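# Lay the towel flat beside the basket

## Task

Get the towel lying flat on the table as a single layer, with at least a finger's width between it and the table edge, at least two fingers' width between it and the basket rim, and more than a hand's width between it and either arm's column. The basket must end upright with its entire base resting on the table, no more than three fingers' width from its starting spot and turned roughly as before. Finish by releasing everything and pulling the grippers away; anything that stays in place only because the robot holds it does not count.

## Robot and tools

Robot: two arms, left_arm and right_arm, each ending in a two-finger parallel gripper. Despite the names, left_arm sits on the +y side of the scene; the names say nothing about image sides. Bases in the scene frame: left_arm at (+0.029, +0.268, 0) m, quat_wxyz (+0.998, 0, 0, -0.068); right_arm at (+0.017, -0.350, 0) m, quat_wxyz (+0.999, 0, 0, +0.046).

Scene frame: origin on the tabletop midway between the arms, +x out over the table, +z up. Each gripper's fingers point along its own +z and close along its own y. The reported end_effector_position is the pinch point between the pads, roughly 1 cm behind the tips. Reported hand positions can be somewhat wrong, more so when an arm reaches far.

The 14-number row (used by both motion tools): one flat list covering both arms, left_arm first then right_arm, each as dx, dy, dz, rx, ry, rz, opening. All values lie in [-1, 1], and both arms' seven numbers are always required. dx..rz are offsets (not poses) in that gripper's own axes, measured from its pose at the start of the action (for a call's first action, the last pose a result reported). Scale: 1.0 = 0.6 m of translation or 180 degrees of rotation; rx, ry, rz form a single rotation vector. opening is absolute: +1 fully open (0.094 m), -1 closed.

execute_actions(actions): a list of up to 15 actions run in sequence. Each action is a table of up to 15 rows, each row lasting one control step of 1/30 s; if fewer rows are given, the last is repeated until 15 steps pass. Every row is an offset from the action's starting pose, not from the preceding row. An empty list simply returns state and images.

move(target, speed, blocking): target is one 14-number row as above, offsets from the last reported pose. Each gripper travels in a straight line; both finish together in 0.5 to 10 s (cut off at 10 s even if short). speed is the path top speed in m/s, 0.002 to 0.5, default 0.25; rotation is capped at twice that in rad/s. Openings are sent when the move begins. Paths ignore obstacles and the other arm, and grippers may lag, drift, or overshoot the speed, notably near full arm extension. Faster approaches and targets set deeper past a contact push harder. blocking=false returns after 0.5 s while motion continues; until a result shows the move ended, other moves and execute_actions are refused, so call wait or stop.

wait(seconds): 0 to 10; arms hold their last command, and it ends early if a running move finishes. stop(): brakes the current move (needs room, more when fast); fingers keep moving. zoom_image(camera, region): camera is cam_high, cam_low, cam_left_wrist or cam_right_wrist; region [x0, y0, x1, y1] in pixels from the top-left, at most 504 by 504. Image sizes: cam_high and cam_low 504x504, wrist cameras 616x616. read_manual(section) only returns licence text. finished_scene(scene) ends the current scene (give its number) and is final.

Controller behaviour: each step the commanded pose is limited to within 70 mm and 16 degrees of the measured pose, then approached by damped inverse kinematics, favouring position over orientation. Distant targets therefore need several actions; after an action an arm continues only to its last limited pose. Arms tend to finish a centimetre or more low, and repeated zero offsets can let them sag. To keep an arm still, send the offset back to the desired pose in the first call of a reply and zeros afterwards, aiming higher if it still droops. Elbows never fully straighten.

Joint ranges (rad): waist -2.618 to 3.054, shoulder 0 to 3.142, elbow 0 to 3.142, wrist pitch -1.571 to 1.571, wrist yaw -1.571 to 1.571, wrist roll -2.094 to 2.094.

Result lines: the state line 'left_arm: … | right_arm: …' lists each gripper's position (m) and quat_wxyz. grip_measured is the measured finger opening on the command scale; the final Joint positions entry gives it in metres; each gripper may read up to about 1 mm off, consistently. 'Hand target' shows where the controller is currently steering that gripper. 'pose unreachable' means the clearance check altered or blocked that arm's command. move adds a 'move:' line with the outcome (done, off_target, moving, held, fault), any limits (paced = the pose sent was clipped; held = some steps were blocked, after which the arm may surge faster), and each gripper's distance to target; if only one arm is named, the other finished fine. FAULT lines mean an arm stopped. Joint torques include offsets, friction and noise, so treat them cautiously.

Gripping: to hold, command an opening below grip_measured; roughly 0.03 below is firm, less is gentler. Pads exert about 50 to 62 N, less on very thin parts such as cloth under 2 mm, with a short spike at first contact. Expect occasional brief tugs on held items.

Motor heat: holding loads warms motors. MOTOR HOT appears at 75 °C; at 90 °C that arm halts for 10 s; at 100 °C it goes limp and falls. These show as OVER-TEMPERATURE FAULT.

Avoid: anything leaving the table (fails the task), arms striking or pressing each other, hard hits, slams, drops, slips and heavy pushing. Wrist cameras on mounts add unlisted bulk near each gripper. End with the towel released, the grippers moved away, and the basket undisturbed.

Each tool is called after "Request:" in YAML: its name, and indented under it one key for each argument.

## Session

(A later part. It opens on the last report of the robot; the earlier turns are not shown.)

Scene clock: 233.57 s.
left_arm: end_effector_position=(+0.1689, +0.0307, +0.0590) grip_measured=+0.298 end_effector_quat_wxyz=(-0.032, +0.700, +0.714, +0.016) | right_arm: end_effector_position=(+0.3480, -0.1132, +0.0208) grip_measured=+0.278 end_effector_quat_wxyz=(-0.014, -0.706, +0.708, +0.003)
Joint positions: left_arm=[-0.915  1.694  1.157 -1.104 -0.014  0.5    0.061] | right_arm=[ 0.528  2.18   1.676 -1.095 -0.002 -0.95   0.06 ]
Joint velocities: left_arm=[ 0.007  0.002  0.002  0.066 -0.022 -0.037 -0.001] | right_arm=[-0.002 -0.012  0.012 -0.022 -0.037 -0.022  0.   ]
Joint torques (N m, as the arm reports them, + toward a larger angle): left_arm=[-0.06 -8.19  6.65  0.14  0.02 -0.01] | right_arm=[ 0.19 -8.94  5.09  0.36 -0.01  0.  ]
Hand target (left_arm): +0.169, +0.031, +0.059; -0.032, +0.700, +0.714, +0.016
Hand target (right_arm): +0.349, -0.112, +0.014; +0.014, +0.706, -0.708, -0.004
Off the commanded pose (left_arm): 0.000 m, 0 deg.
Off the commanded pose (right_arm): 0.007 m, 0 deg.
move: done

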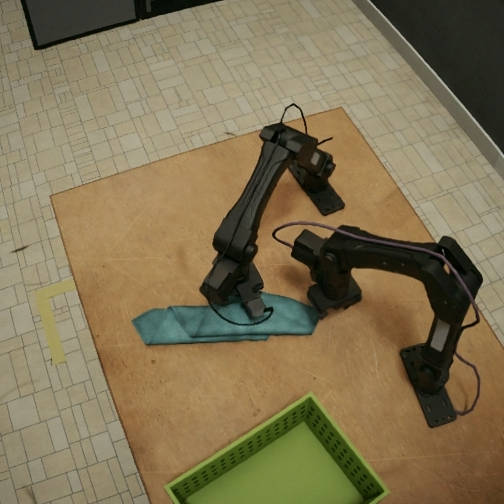

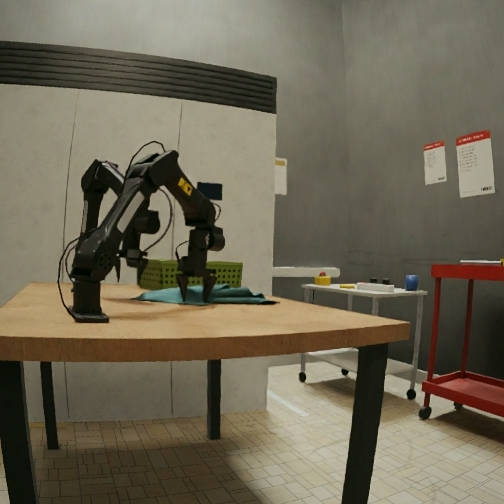

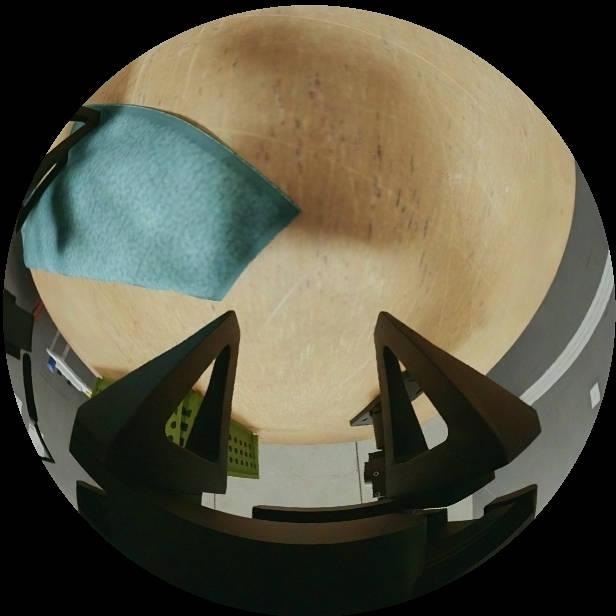

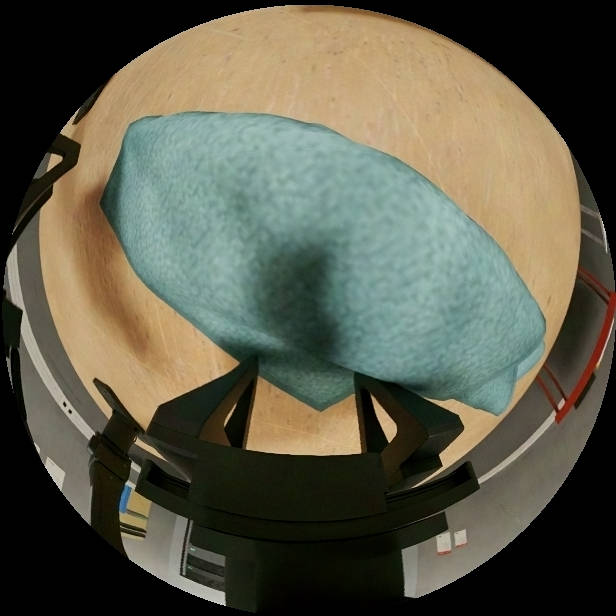

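Request:
execute_actions:
  actions:
    - [[0,0,0,0,0,0,0.3,0,0,0.012,0,0,0,0.28]]
    - [[0,0,0,0,0,0,0.3,0,0,0.012,0,0,0,0.1],[0,0,0,0,0,0,0.3,0,0,0.012,0,0,0,0.1],[0,0,0,0,0,0,0.3,0,0,0.012,0,0,0,0.1],[0,0,0,0,0,0,0.3,0,0,0.012,0,0,0,-0.05],[0,0,0,0,0,0,0.3,0,0,0.012,0,0,0,-0.05],[0,0,0,0,0,0,0.3,0,0,0.012,0,0,0,-0.05],[0,0,0,0,0,0,0.3,0,0,0.012,0,0,0,-0.2],[0,0,0,0,0,0,0.3,0,0,0.012,0,0,0,-0.2],[0,0,0,0,0,0,0.3,0,0,0.012,0,0,0,-0.2],[0,0,0,0,0,0,0.3,0,0,0.012,0,0,0,-0.35],[0,0,0,0,0,0,0.3,0,0,0.012,0,0,0,-0.35],[0,0,0,0,0,0,0.3,0,0,0.012,0,0,0,-0.35],[0,0,0,0,0,0,0.3,0,0,0.012,0,0,0,-0.5]]

Scene clock: 237.77 s.
left_arm: end_effector_position=(+0.1689, +0.0307, +0.0590) grip_measured=+0.298 end_effector_quat_wxyz=(-0.032, +0.700, +0.714, +0.016) | right_arm: end_effector_position=(+0.3517, -0.1116, +0.0195) grip_measured=-0.494 end_effector_quat_wxyz=(-0.006, -0.707, +0.708, -0.001)
Joint positions: left_arm=[-0.915  1.694  1.157 -1.104 -0.014  0.5    0.061] | right_arm=[ 0.528  2.18   1.671 -1.073  0.003 -0.95   0.024]
Joint velocities: left_arm=[-0.002 -0.007  0.007 -0.007 -0.066 -0.022 -0.   ] | right_arm=[-0.007  0.012 -0.012  0.051  0.037 -0.007 -0.007]
Joint torques (N m, as the arm reports them, + toward a larger angle): left_arm=[ 0.12 -8.13  6.51  0.14 -0.01  0.01] | right_arm=[ 0.08 -9.2   4.83  0.2  -0.04  0.  ]
Hand target (left_arm): +0.169, +0.031, +0.059; -0.032, +0.700, +0.714, +0.016
Hand target (right_arm): +0.348, -0.113, +0.014; +0.014, +0.706, -0.708, -0.004
Off the commanded pose (left_arm): 0.000 m, 0 deg.
Off the commanded pose (right_arm): 0.007 m, 1 deg.

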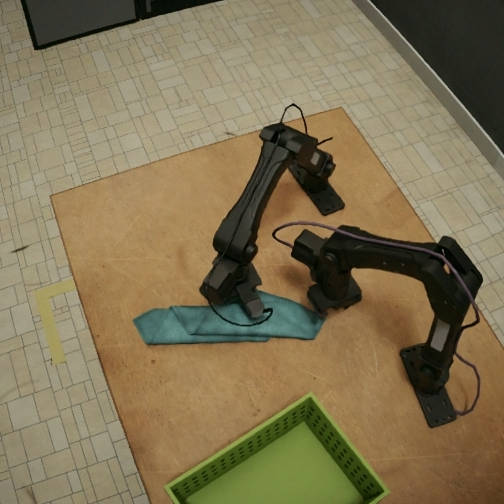

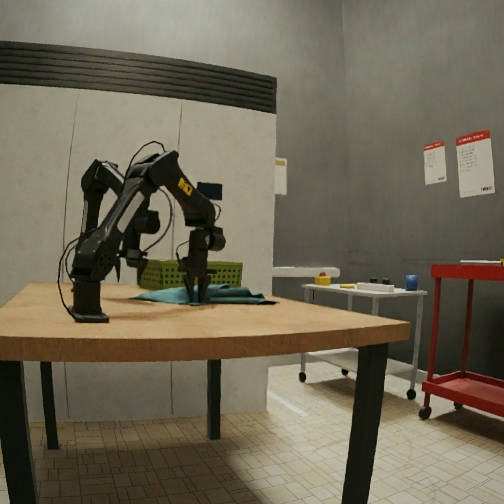

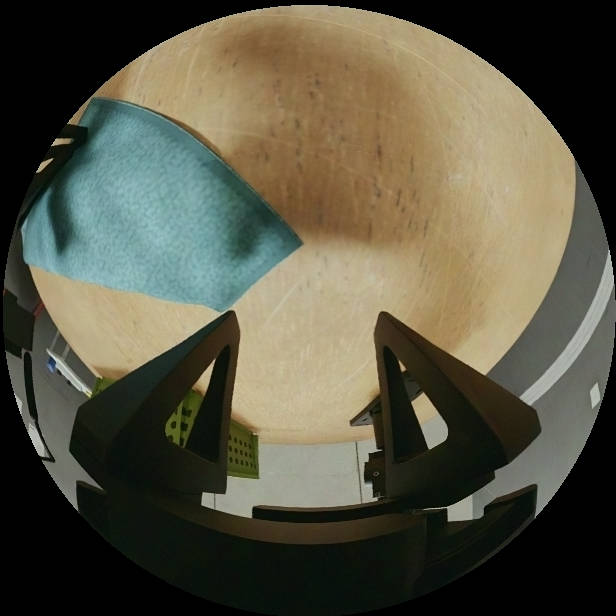

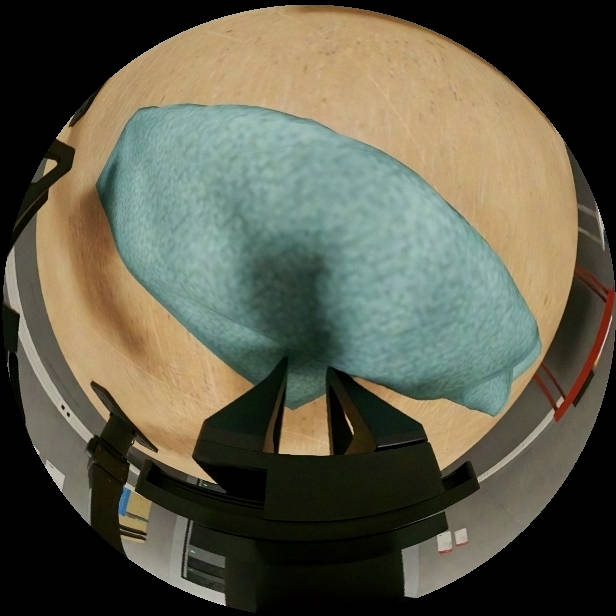

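Request:
execute_actions:
  actions:
    - [[0,0,0,0,0,0,0.3,0,0,0.012,0,0,0,-0.6],[0,0,0,0,0,0,0.3,0,0,0.012,0,0,0,-0.6],[0,0,0,0,0,0,0.3,0,0,0.012,0,0,0,-0.6],[0,0,0,0,0,0,0.3,0,0,0.012,0,0,0,-0.7],[0,0,0,0,0,0,0.3,0,0,0.012,0,0,0,-0.7],[0,0,0,0,0,0,0.3,0,0,0.012,0,0,0,-0.7],[0,0,0,0,0,0,0.3,0,0,0.012,0,0,0,-0.8],[0,0,0,0,0,0,0.3,0,0,0.012,0,0,0,-0.8],[0,0,0,0,0,0,0.3,0,0,0.012,0,0,0,-0.8],[0,0,0,0,0,0,0.3,0,0,0.012,0,0,0,-0.9],[0,0,0,0,0,0,0.3,0,0,0.012,0,0,0,-0.9],[0,0,0,0,0,0,0.3,0,0,0.012,0,0,0,-1.0]]
    - [[0,0,0,0,0,0,0.3,0,0,0.012,0,0,0,-1.0]]

Scene clock: 242.17 s.
left_arm: end_effector_position=(+0.1689, +0.0307, +0.0590) grip_measured=+0.298 end_effector_quat_wxyz=(-0.032, +0.700, +0.714, +0.016) | right_arm: end_effector_position=(+0.3563, -0.1094, +0.0195) grip_measured=-0.994 end_effector_quat_wxyz=(+0.003, -0.706, +0.708, -0.005)
Joint positions: left_arm=[-0.915  1.694  1.157 -1.104 -0.014  0.5    0.061] | right_arm=[ 0.528  2.18   1.671 -1.053  0.008 -0.95   0.   ]
Joint velocities: left_arm=[-0.002 -0.007 -0.012 -0.007 -0.022  0.022 -0.001] | right_arm=[-0.002  0.027 -0.022 -0.051  0.007  0.022  0.   ]
Joint torques (N m, as the arm reports them, + toward a larger angle): left_arm=[-0.03 -8.09  6.55  0.14 -0.01  0.04] | right_arm=[ 0.   -9.18  4.55  0.4   0.01 -0.01]
Hand target (left_arm): +0.169, +0.031, +0.059; -0.032, +0.700, +0.714, +0.016
Hand target (right_arm): +0.356, -0.110, +0.012; -0.002, +0.706, -0.708, +0.004
Off the commanded pose (left_arm): 0.000 m, 0 deg.
Off the commanded pose (right_arm): 0.007 m, 0 deg.

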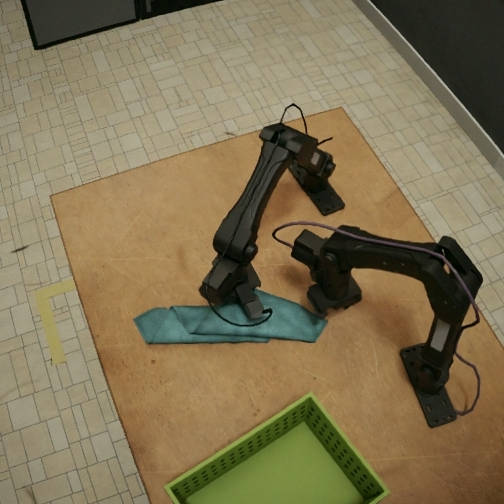

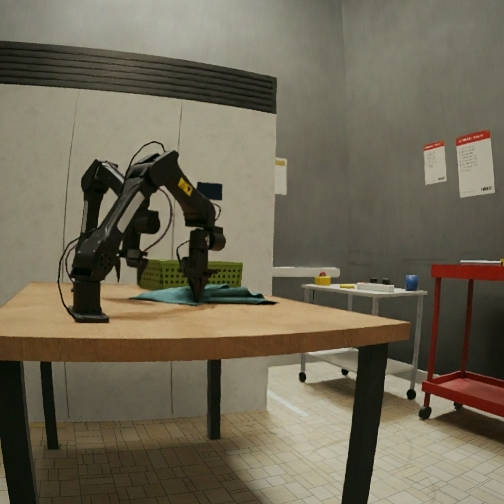

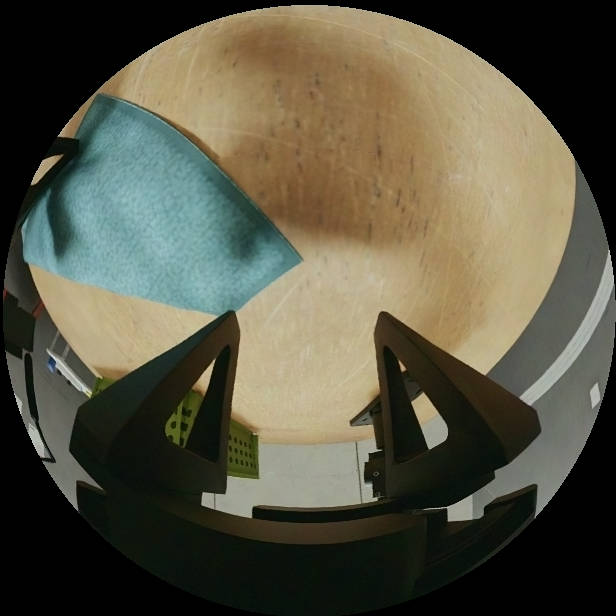

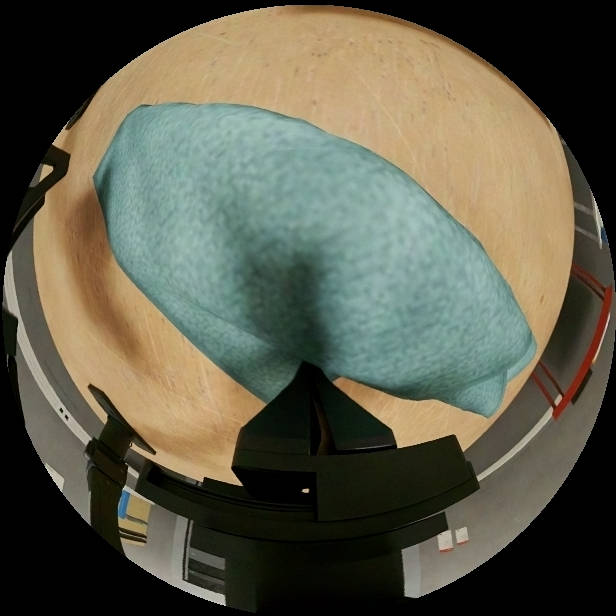

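Request:
move:
  target: [0,0,0,0,0,0,0.3,0.1,0,-0.15,0,0,0,0.3]
  speed: 0.2

Request:
zoom_image:
  camera: "cam_low"
  region: [110, 260, 300, 320]

Request:
zoom_image:
  camera: "cam_high"
  region: [120, 260, 340, 360]

Scene clock: 256.67 s.
left_arm: end_effector_position=(+0.1689, +0.0307, +0.0590) grip_measured=+0.298 end_effector_quat_wxyz=(-0.032, +0.700, +0.714, +0.016) | right_arm: end_effector_position=(+0.3521, -0.1690, +0.0948) grip_measured=+0.297 end_effector_quat_wxyz=(-0.013, -0.705, +0.709, -0.001)
Joint positions: left_arm=[-0.915  1.694  1.157 -1.104 -0.014  0.5    0.061] | right_arm=[ 0.407  2.023  1.732 -1.304  0.009 -1.068  0.061]
Joint velocities: left_arm=[ 0.007  0.002  0.017  0.022 -0.051  0.022 -0.   ] | right_arm=[-0.007  0.002 -0.002 -0.081 -0.022  0.022  0.   ]
Joint torques (N m, as the arm reports them, + toward a larger angle): left_arm=[ 0.08 -8.18  6.58  0.12  0.02  0.03] | right_arm=[ -0.52 -10.68   8.56   0.13   0.04  -0.07]
Hand target (left_arm): +0.169, +0.031, +0.059; -0.032, +0.700, +0.714, +0.016
Hand target (right_arm): +0.356, -0.169, +0.110; -0.003, +0.706, -0.708, +0.006
Off the commanded pose (left_arm): 0.000 m, 0 deg.
Off the commanded pose (right_arm): 0.015 m, 2 deg.
move: off_target (right_arm)

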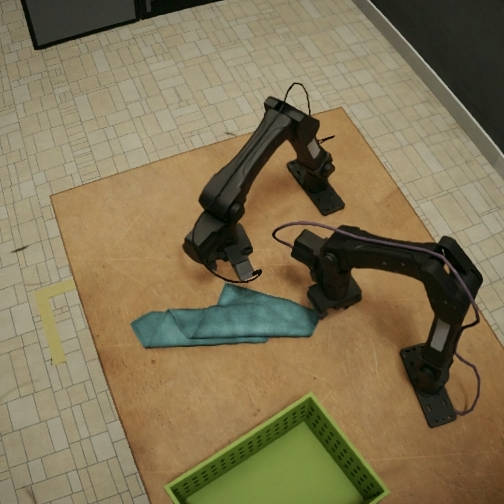

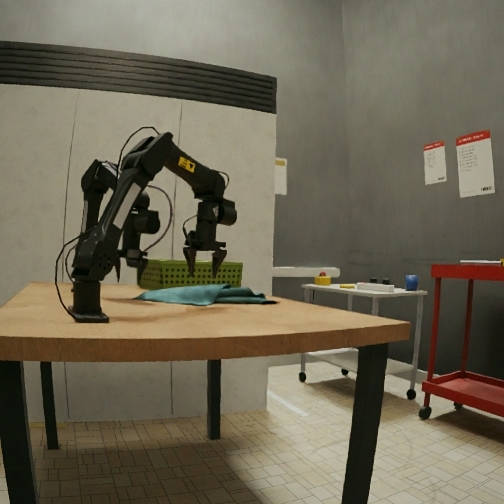

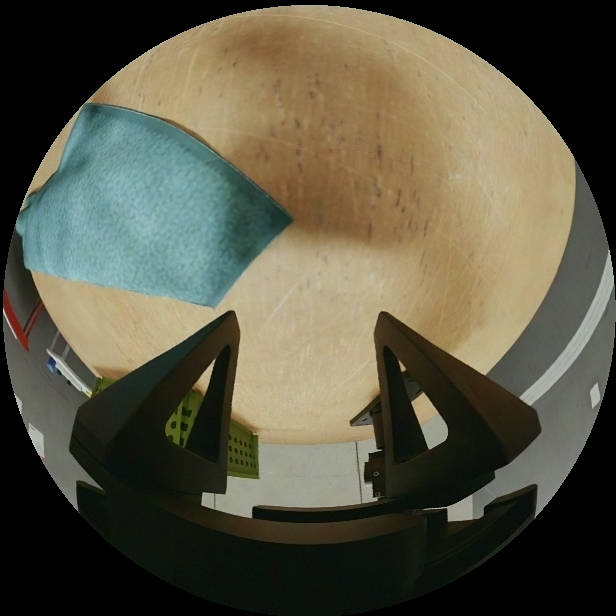

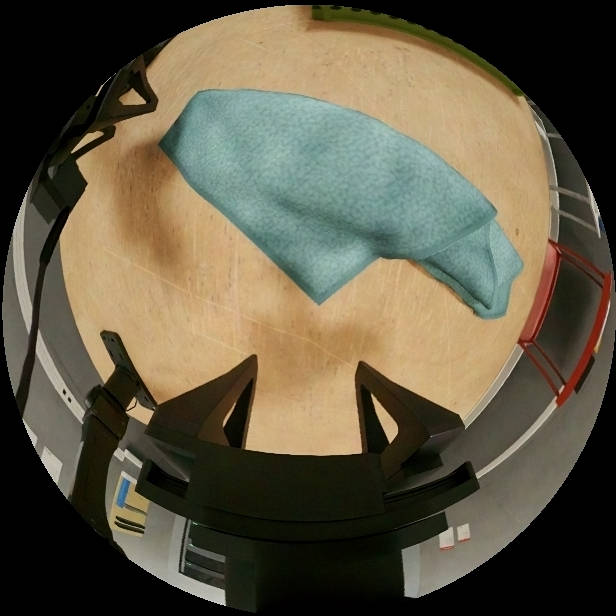

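Region (110, 260, 300, 320) of cam_low's 504x504 image, scaled by 2.653, with more detail than that image has; it fills the top 159 rows of this view, and the rest is white.

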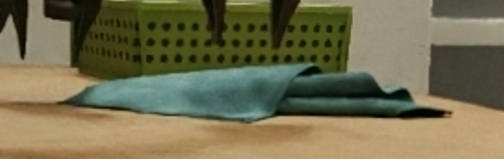

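Region (120, 260, 340, 360) of cam_high's 504x504 image, scaled by 2.291, with more detail than that image has; it fills the top 229 rows of this view, and the rest is white.

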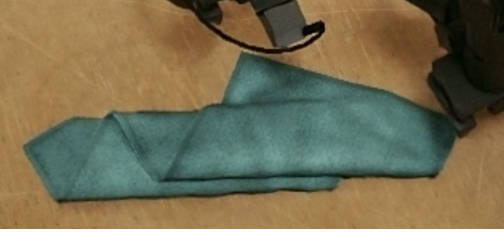

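Request:
move:
  target: [0,0,0,0,0,0,0.3,0.035,-0.097,0.058,-0.259,-0.208,0.379,0.07]
  speed: 0.2

Scene clock: 313.93 s.
left_arm: end_effector_position=(+0.1689, +0.0307, +0.0590) grip_measured=+0.298 end_effector_quat_wxyz=(-0.032, +0.700, +0.714, +0.016) | right_arm: end_effector_position=(+0.4054, -0.1916, +0.0562) grip_measured=+0.073 end_effector_quat_wxyz=(-0.066, -0.119, +0.886, +0.443)
Joint positions: left_arm=[-0.915  1.694  1.157 -1.104 -0.014  0.5    0.061] | right_arm=[-0.043  2.366  1.83  -1.336 -0.894 -0.365  0.05 ]
Joint velocities: left_arm=[-0.017 -0.027  0.002 -0.051 -0.081 -0.066  0.   ] | right_arm=[-0.017  0.007  0.007 -0.066 -0.007  0.037  0.001]
Joint torques (N m, as the arm reports them, + toward a larger angle): left_arm=[ 0.08 -8.22  6.56  0.13  0.01  0.  ] | right_arm=[ -0.57 -10.65   4.84  -0.14  -0.6   -0.03]
Hand target (left_arm): +0.169, +0.031, +0.059; -0.032, +0.700, +0.714, +0.016
Hand target (right_arm): +0.408, -0.192, +0.058; -0.059, -0.113, +0.882, +0.454
Off the commanded pose (left_arm): 0.000 m, 0 deg.
Off the commanded pose (right_arm): 0.005 m, 2 deg.
move: done

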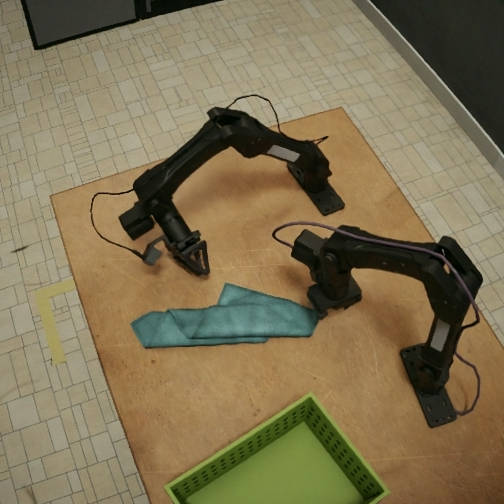

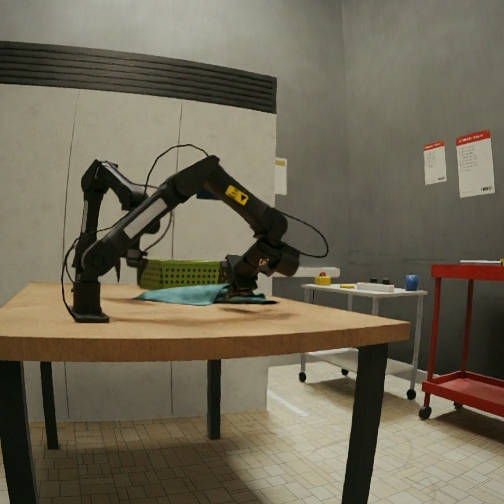

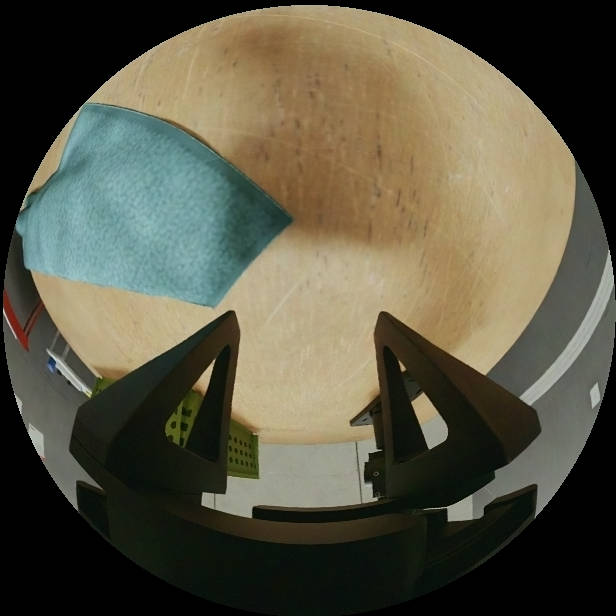

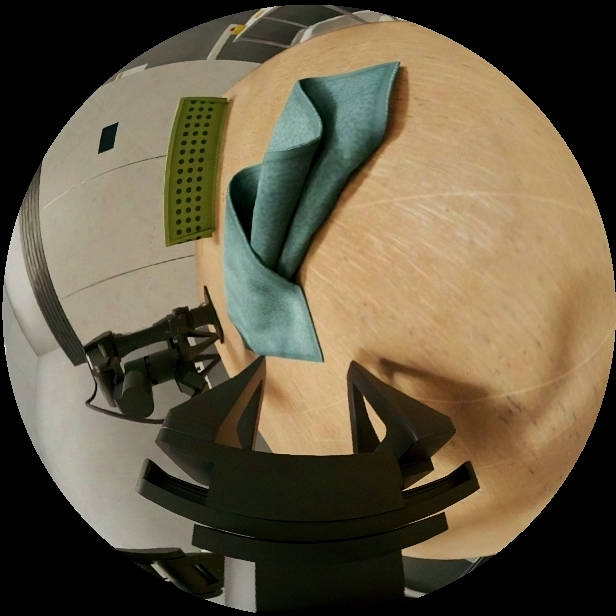

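Request:
move:
  target: [0,0,0,0,0,0,0.3,0,-0.0164,0.0115,0,0,0,0.07]
  speed: 0.05

Scene clock: 322.03 s.
left_arm: end_effector_position=(+0.1689, +0.0307, +0.0590) grip_measured=+0.298 end_effector_quat_wxyz=(-0.032, +0.700, +0.714, +0.016) | right_arm: end_effector_position=(+0.4048, -0.1922, +0.0467) grip_measured=+0.073 end_effector_quat_wxyz=(-0.069, -0.117, +0.887, +0.441)
Joint positions: left_arm=[-0.915  1.694  1.157 -1.104 -0.014  0.5    0.061] | right_arm=[-0.043  2.379  1.815 -1.312 -0.889 -0.361  0.05 ]
Joint velocities: left_arm=[-0.002 -0.017 -0.007  0.022 -0.022 -0.051 -0.   ] | right_arm=[ 0.012 -0.007 -0.002  0.007  0.007  0.022 -0.001]
Joint torques (N m, as the arm reports them, + toward a larger angle): left_arm=[ 0.2  -8.17  6.53  0.16  0.    0.01] | right_arm=[ -0.07 -10.24   4.91  -0.12  -0.39  -0.06]
Hand target (left_arm): +0.169, +0.031, +0.059; -0.032, +0.700, +0.714, +0.016
Hand target (right_arm): +0.405, -0.192, +0.044; -0.066, -0.119, +0.886, +0.443
Off the commanded pose (left_arm): 0.000 m, 0 deg.
Off the commanded pose (right_arm): 0.003 m, 0 deg.
move: done

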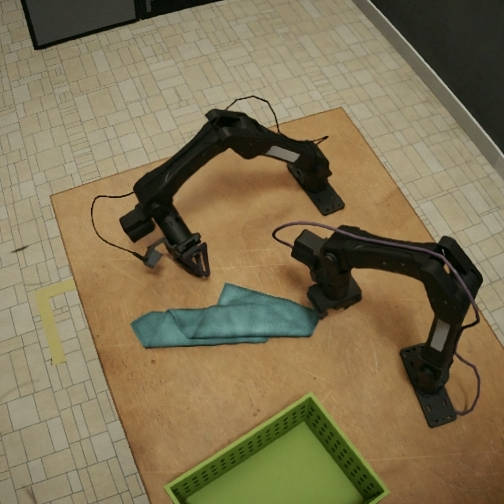

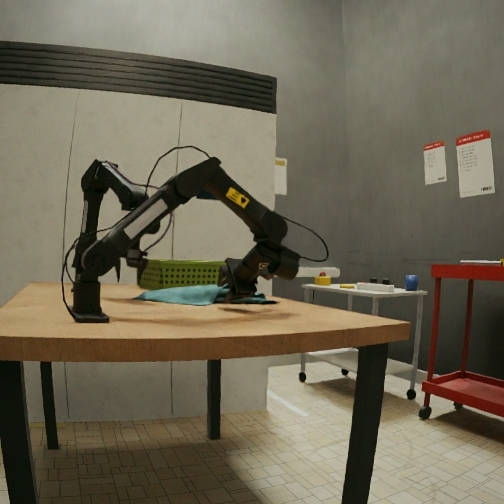

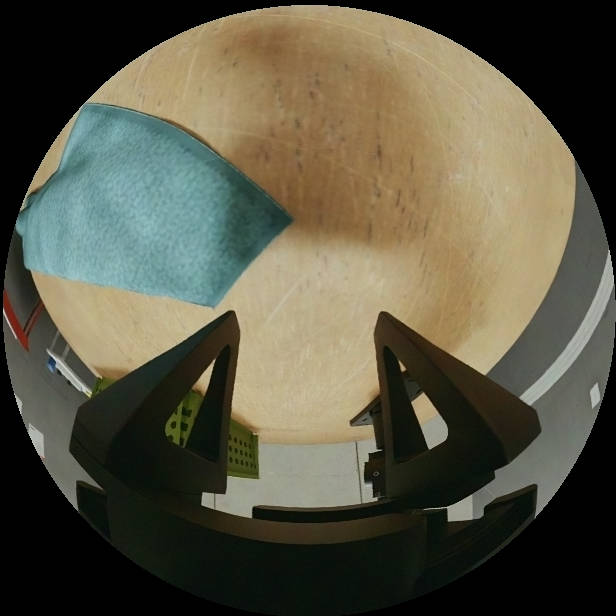

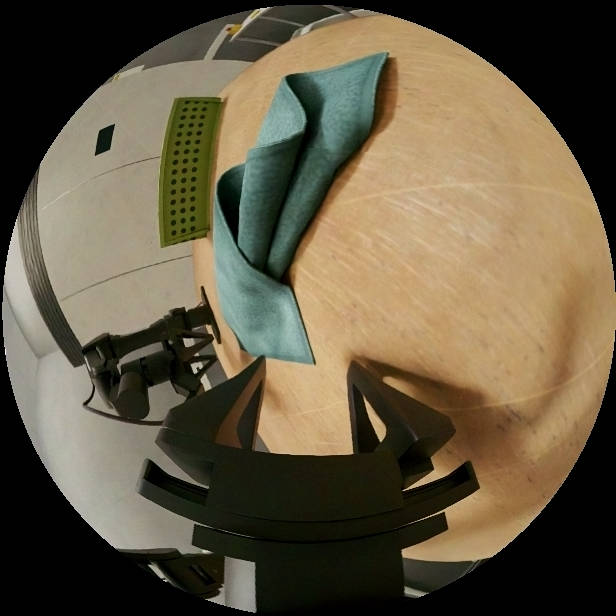

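Request:
move:
  target: [0,0,0,0,0,0,0.3,0,0.031,0.041,0,0,0,0.07]
  speed: 0.04

Scene clock: 326.23 s.
left_arm: end_effector_position=(+0.1689, +0.0307, +0.0590) grip_measured=+0.298 end_effector_quat_wxyz=(-0.032, +0.700, +0.714, +0.016) | right_arm: end_effector_position=(+0.3941, -0.1687, +0.0360) grip_measured=+0.072 end_effector_quat_wxyz=(-0.088, -0.106, +0.889, +0.437)
Joint positions: left_arm=[-0.915  1.694  1.157 -1.104 -0.014  0.5    0.061] | right_arm=[ 0.017  2.364  1.748 -1.223 -0.895 -0.258  0.05 ]
Joint velocities: left_arm=[-0.007 -0.002 -0.022 -0.022  0.051 -0.037 -0.001] | right_arm=[ 0.007 -0.002  0.007  0.051  0.051  0.007 -0.001]
Joint torques (N m, as the arm reports them, + toward a larger angle): left_arm=[ 0.04 -8.27  6.59  0.13  0.03 -0.01] | right_arm=[  0.75 -12.92   4.43   0.02  -0.48   0.  ]
Hand target (left_arm): +0.169, +0.031, +0.059; -0.032, +0.700, +0.714, +0.016
Hand target (right_arm): +0.396, -0.163, +0.047; -0.070, -0.118, +0.887, +0.442
Off the commanded pose (left_arm): 0.000 m, 0 deg.
Off the commanded pose (right_arm): 0.013 m, 3 deg.
move: off_target (right_arm)

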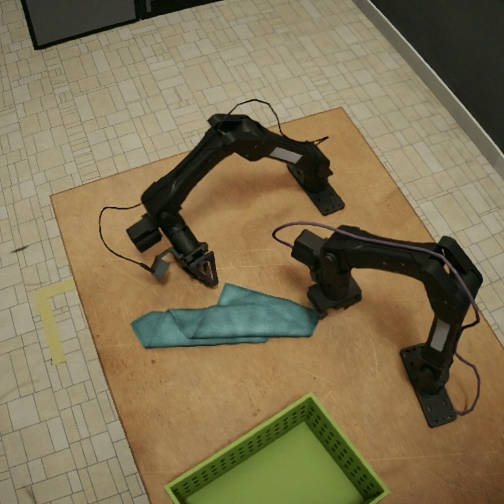

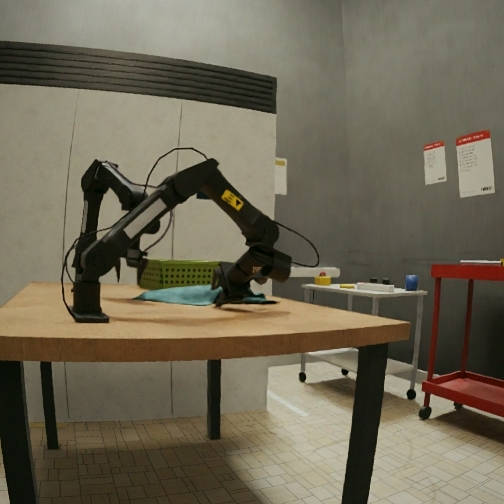

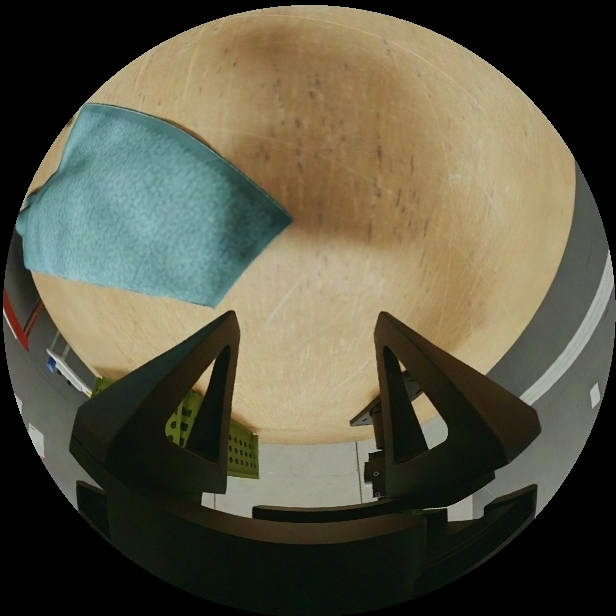

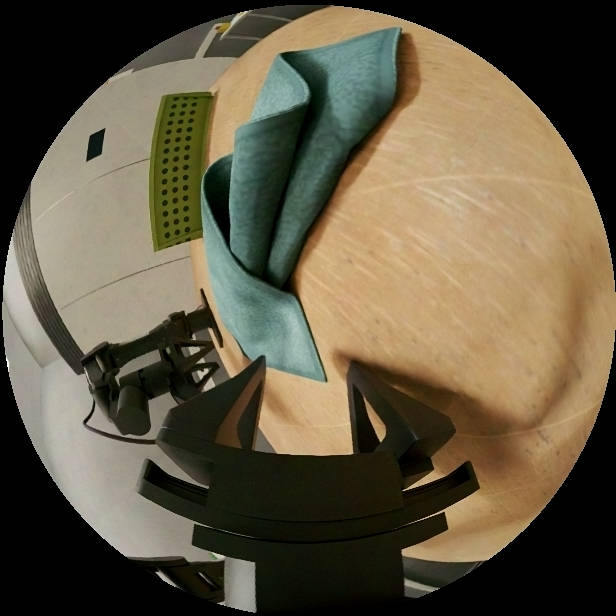

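Request:
move:
  target: [0,0,0,0,0,0,0.3,-0.021,0.044,0.0365,0,0,0,0.07]
  speed: 0.04

Scene clock: 339.37 s.
left_arm: end_effector_position=(+0.1689, +0.0307, +0.0590) grip_measured=+0.298 end_effector_quat_wxyz=(-0.032, +0.700, +0.714, +0.016) | right_arm: end_effector_position=(+0.3881, -0.1409, +0.0362) grip_measured=+0.072 end_effector_quat_wxyz=(-0.111, -0.089, +0.889, +0.434)
Joint positions: left_arm=[-0.915  1.694  1.157 -1.104 -0.014  0.5    0.061] | right_arm=[ 0.084  2.364  1.748 -1.183 -0.91  -0.136  0.05 ]
Joint velocities: left_arm=[-0.012  0.002 -0.007 -0.022  0.007 -0.007 -0.001] | right_arm=[ 0.002 -0.017 -0.002  0.022 -0.007  0.022  0.001]
Joint torques (N m, as the arm reports them, + toward a larger angle): left_arm=[ 0.03 -8.37  6.53  0.14  0.03  0.03] | right_arm=[  1.03 -10.76   8.19   0.11  -0.46   0.01]
Hand target (left_arm): +0.169, +0.031, +0.059; -0.032, +0.700, +0.714, +0.016
Hand target (right_arm): +0.397, -0.133, +0.044; -0.088, -0.106, +0.889, +0.438
Off the commanded pose (left_arm): 0.000 m, 0 deg.
Off the commanded pose (right_arm): 0.014 m, 3 deg.
move: off_target (right_arm)

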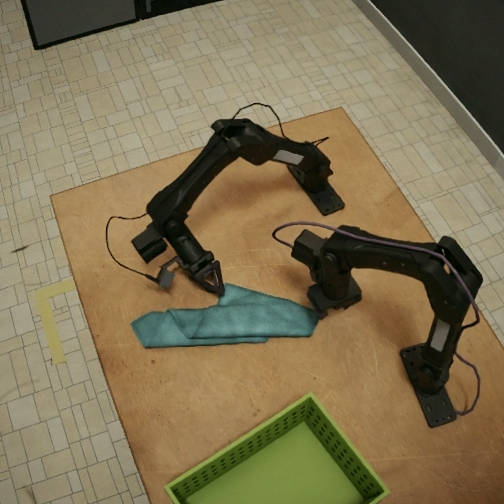

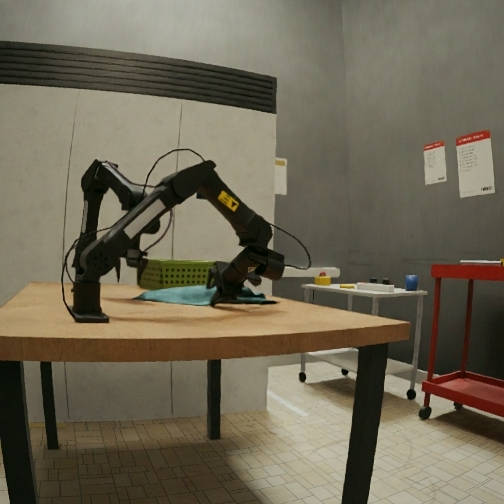

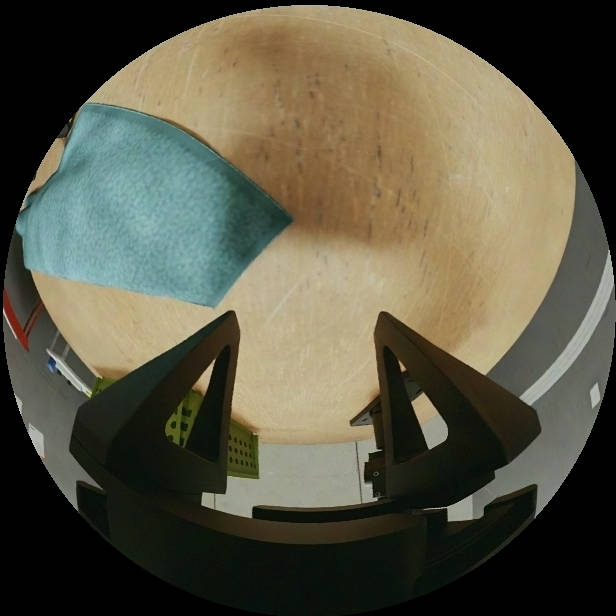

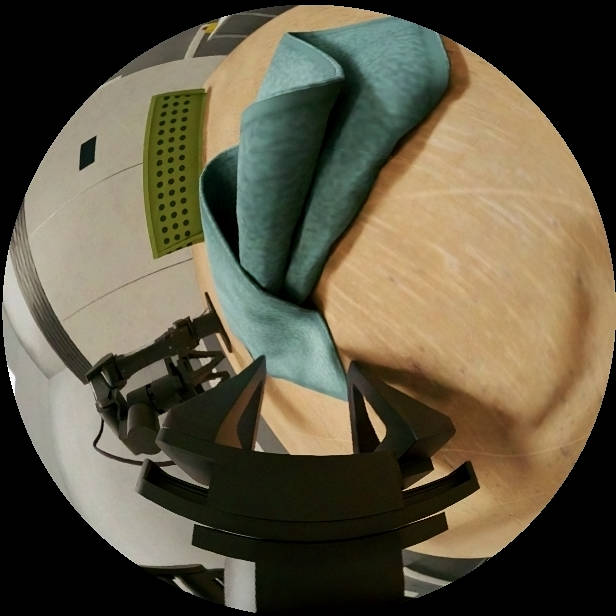

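Request:
execute_actions:
  actions: []

Scene clock: 350.80 s.
left_arm: end_effector_position=(+0.1689, +0.0307, +0.0590) grip_measured=+0.298 end_effector_quat_wxyz=(-0.032, +0.700, +0.714, +0.016) | right_arm: end_effector_position=(+0.3882, -0.1409, +0.0362) grip_measured=+0.072 end_effector_quat_wxyz=(-0.111, -0.088, +0.890, +0.434)
Joint positions: left_arm=[-0.915  1.694  1.157 -1.104 -0.014  0.5    0.061] | right_arm=[ 0.084  2.364  1.748 -1.182 -0.91  -0.133  0.05 ]
Joint velocities: left_arm=[-0.012 -0.002 -0.002  0.051  0.066 -0.007  0.   ] | right_arm=[ 0.012 -0.012 -0.007  0.022 -0.007 -0.066  0.001]
Joint torques (N m, as the arm reports them, + toward a larger angle): left_arm=[ 0.16 -8.21  6.65  0.13  0.01  0.01] | right_arm=[  1.03 -10.87   8.11   0.1   -0.4    0.01]
Hand target (left_arm): +0.169, +0.031, +0.059; -0.032, +0.700, +0.714, +0.016
Hand target (right_arm): +0.397, -0.133, +0.044; -0.088, -0.106, +0.889, +0.438
Off the commanded pose (left_arm): 0.000 m, 0 deg.
Off the commanded pose (right_arm): 0.014 m, 3 deg.

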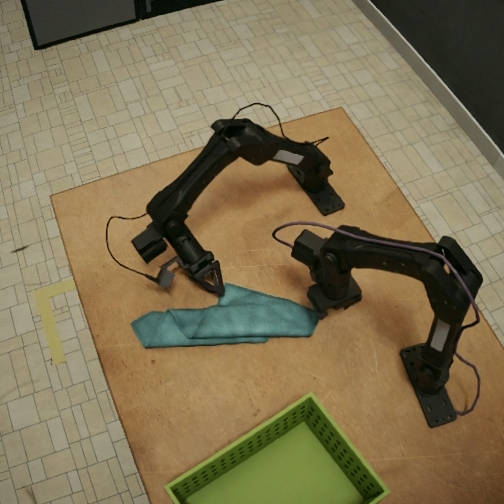

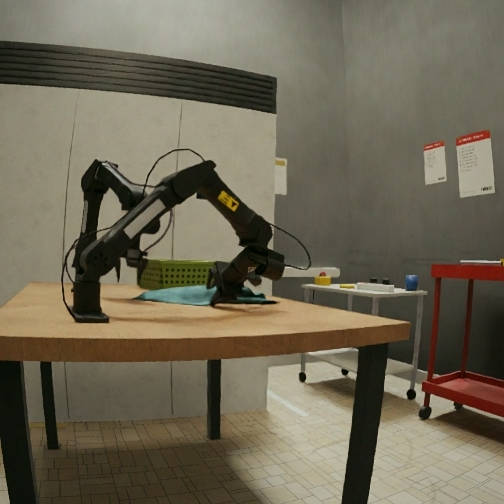

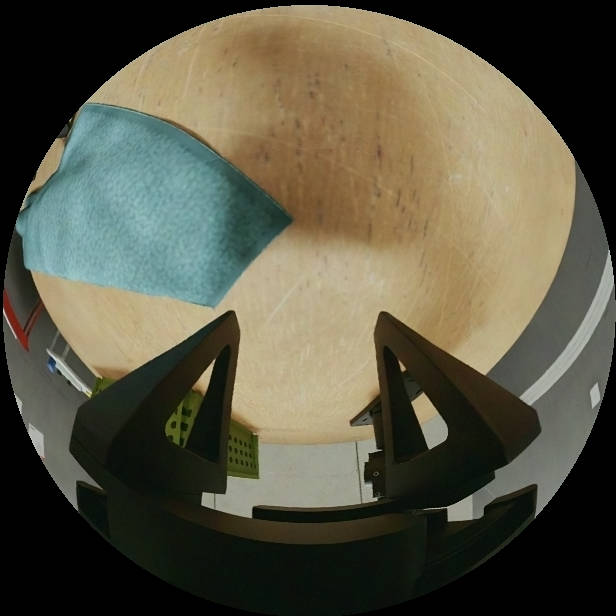

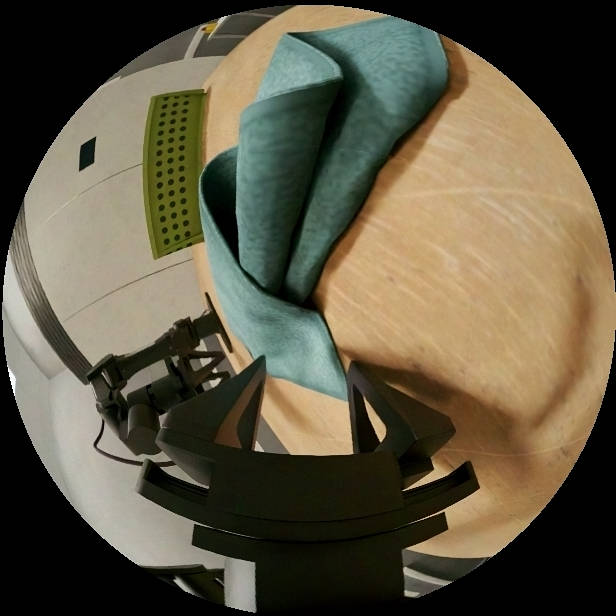

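Request:
move:
  target: [0,0,0,0,0,0,0.3,-0.03,0.026,0.032,0,0,0,0.07]
  speed: 0.03

Scene clock: 355.20 s.
left_arm: end_effector_position=(+0.1689, +0.0307, +0.0590) grip_measured=+0.298 end_effector_quat_wxyz=(-0.032, +0.700, +0.714, +0.016) | right_arm: end_effector_position=(+0.3919, -0.1207, +0.0367) grip_measured=+0.072 end_effector_quat_wxyz=(-0.125, -0.074, +0.891, +0.430)
Joint positions: left_arm=[-0.915  1.694  1.157 -1.104 -0.014  0.5    0.061] | right_arm=[ 0.129  2.393  1.804 -1.175 -0.916 -0.041  0.05 ]
Joint velocities: left_arm=[-0.007 -0.002 -0.012 -0.066  0.007 -0.022 -0.001] | right_arm=[ 0.022 -0.002  0.032 -0.037  0.022  0.022 -0.001]
Joint torques (N m, as the arm reports them, + toward a larger angle): left_arm=[ 0.04 -8.16  6.53  0.12  0.02  0.01] | right_arm=[ 0.98 -9.45  7.95  0.21 -0.43  0.03]
Hand target (left_arm): +0.169, +0.031, +0.059; -0.032, +0.700, +0.714, +0.016
Hand target (right_arm): +0.399, -0.112, +0.035; -0.112, -0.087, +0.889, +0.435
Off the commanded pose (left_arm): 0.000 m, 0 deg.
Off the commanded pose (right_arm): 0.011 m, 2 deg.
move: off_target (right_arm)

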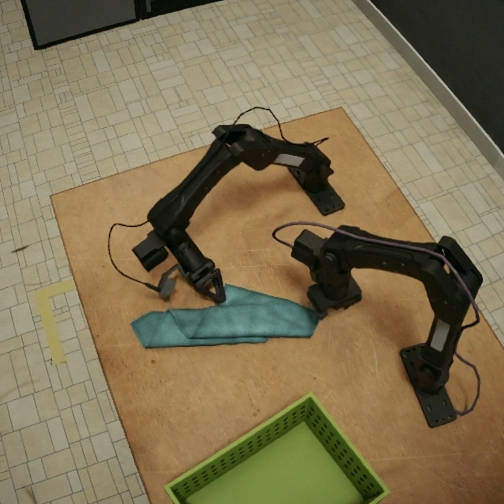

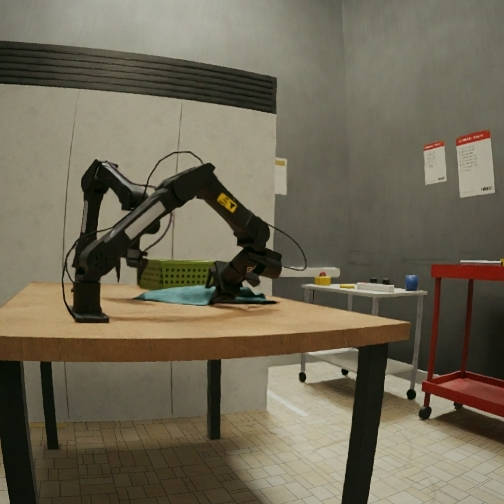

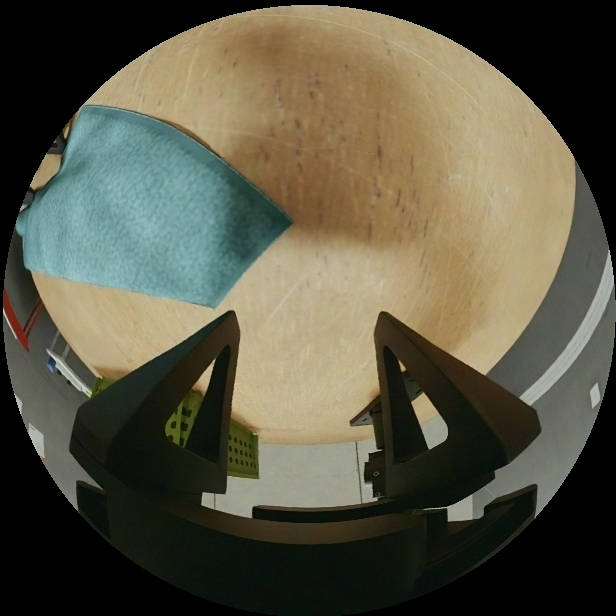

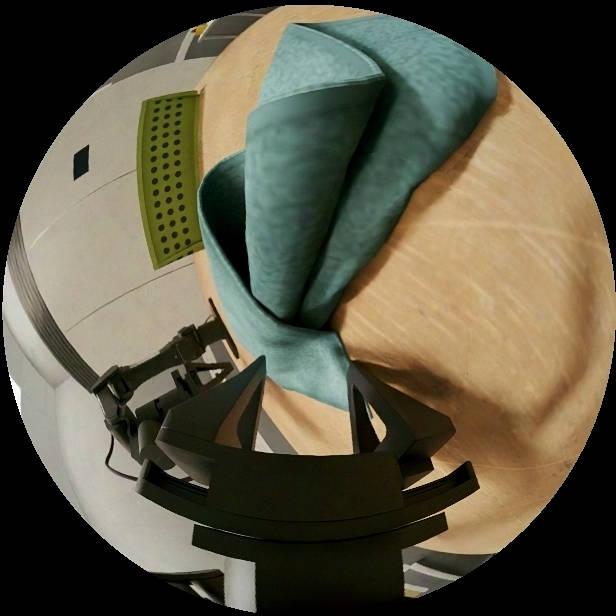

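Request:
zoom_image:
  camera: "cam_low"
  region: [180, 240, 320, 330]

Request:
zoom_image:
  camera: "cam_high"
  region: [120, 230, 340, 370]

Region (180, 240, 320, 330) of cam_low's 504x504 image, scaled by 3.600, with more detail than that image has; it fills the top 324 rows of this view, and the rest is white.

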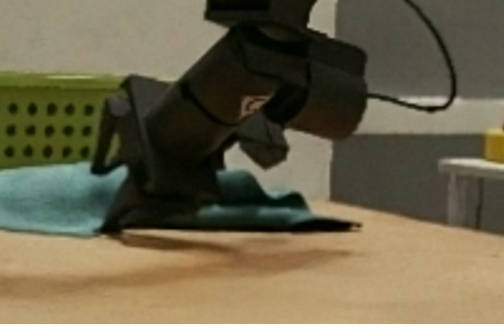

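Region (120, 230, 340, 370) of cam_high's 504x504 image, scaled by 2.291, with more detail than that image has; it fills the top 321 rows of this view, and the rest is white.

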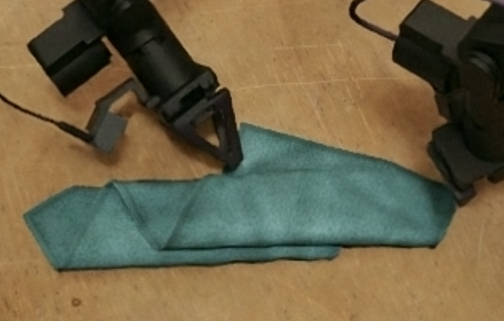

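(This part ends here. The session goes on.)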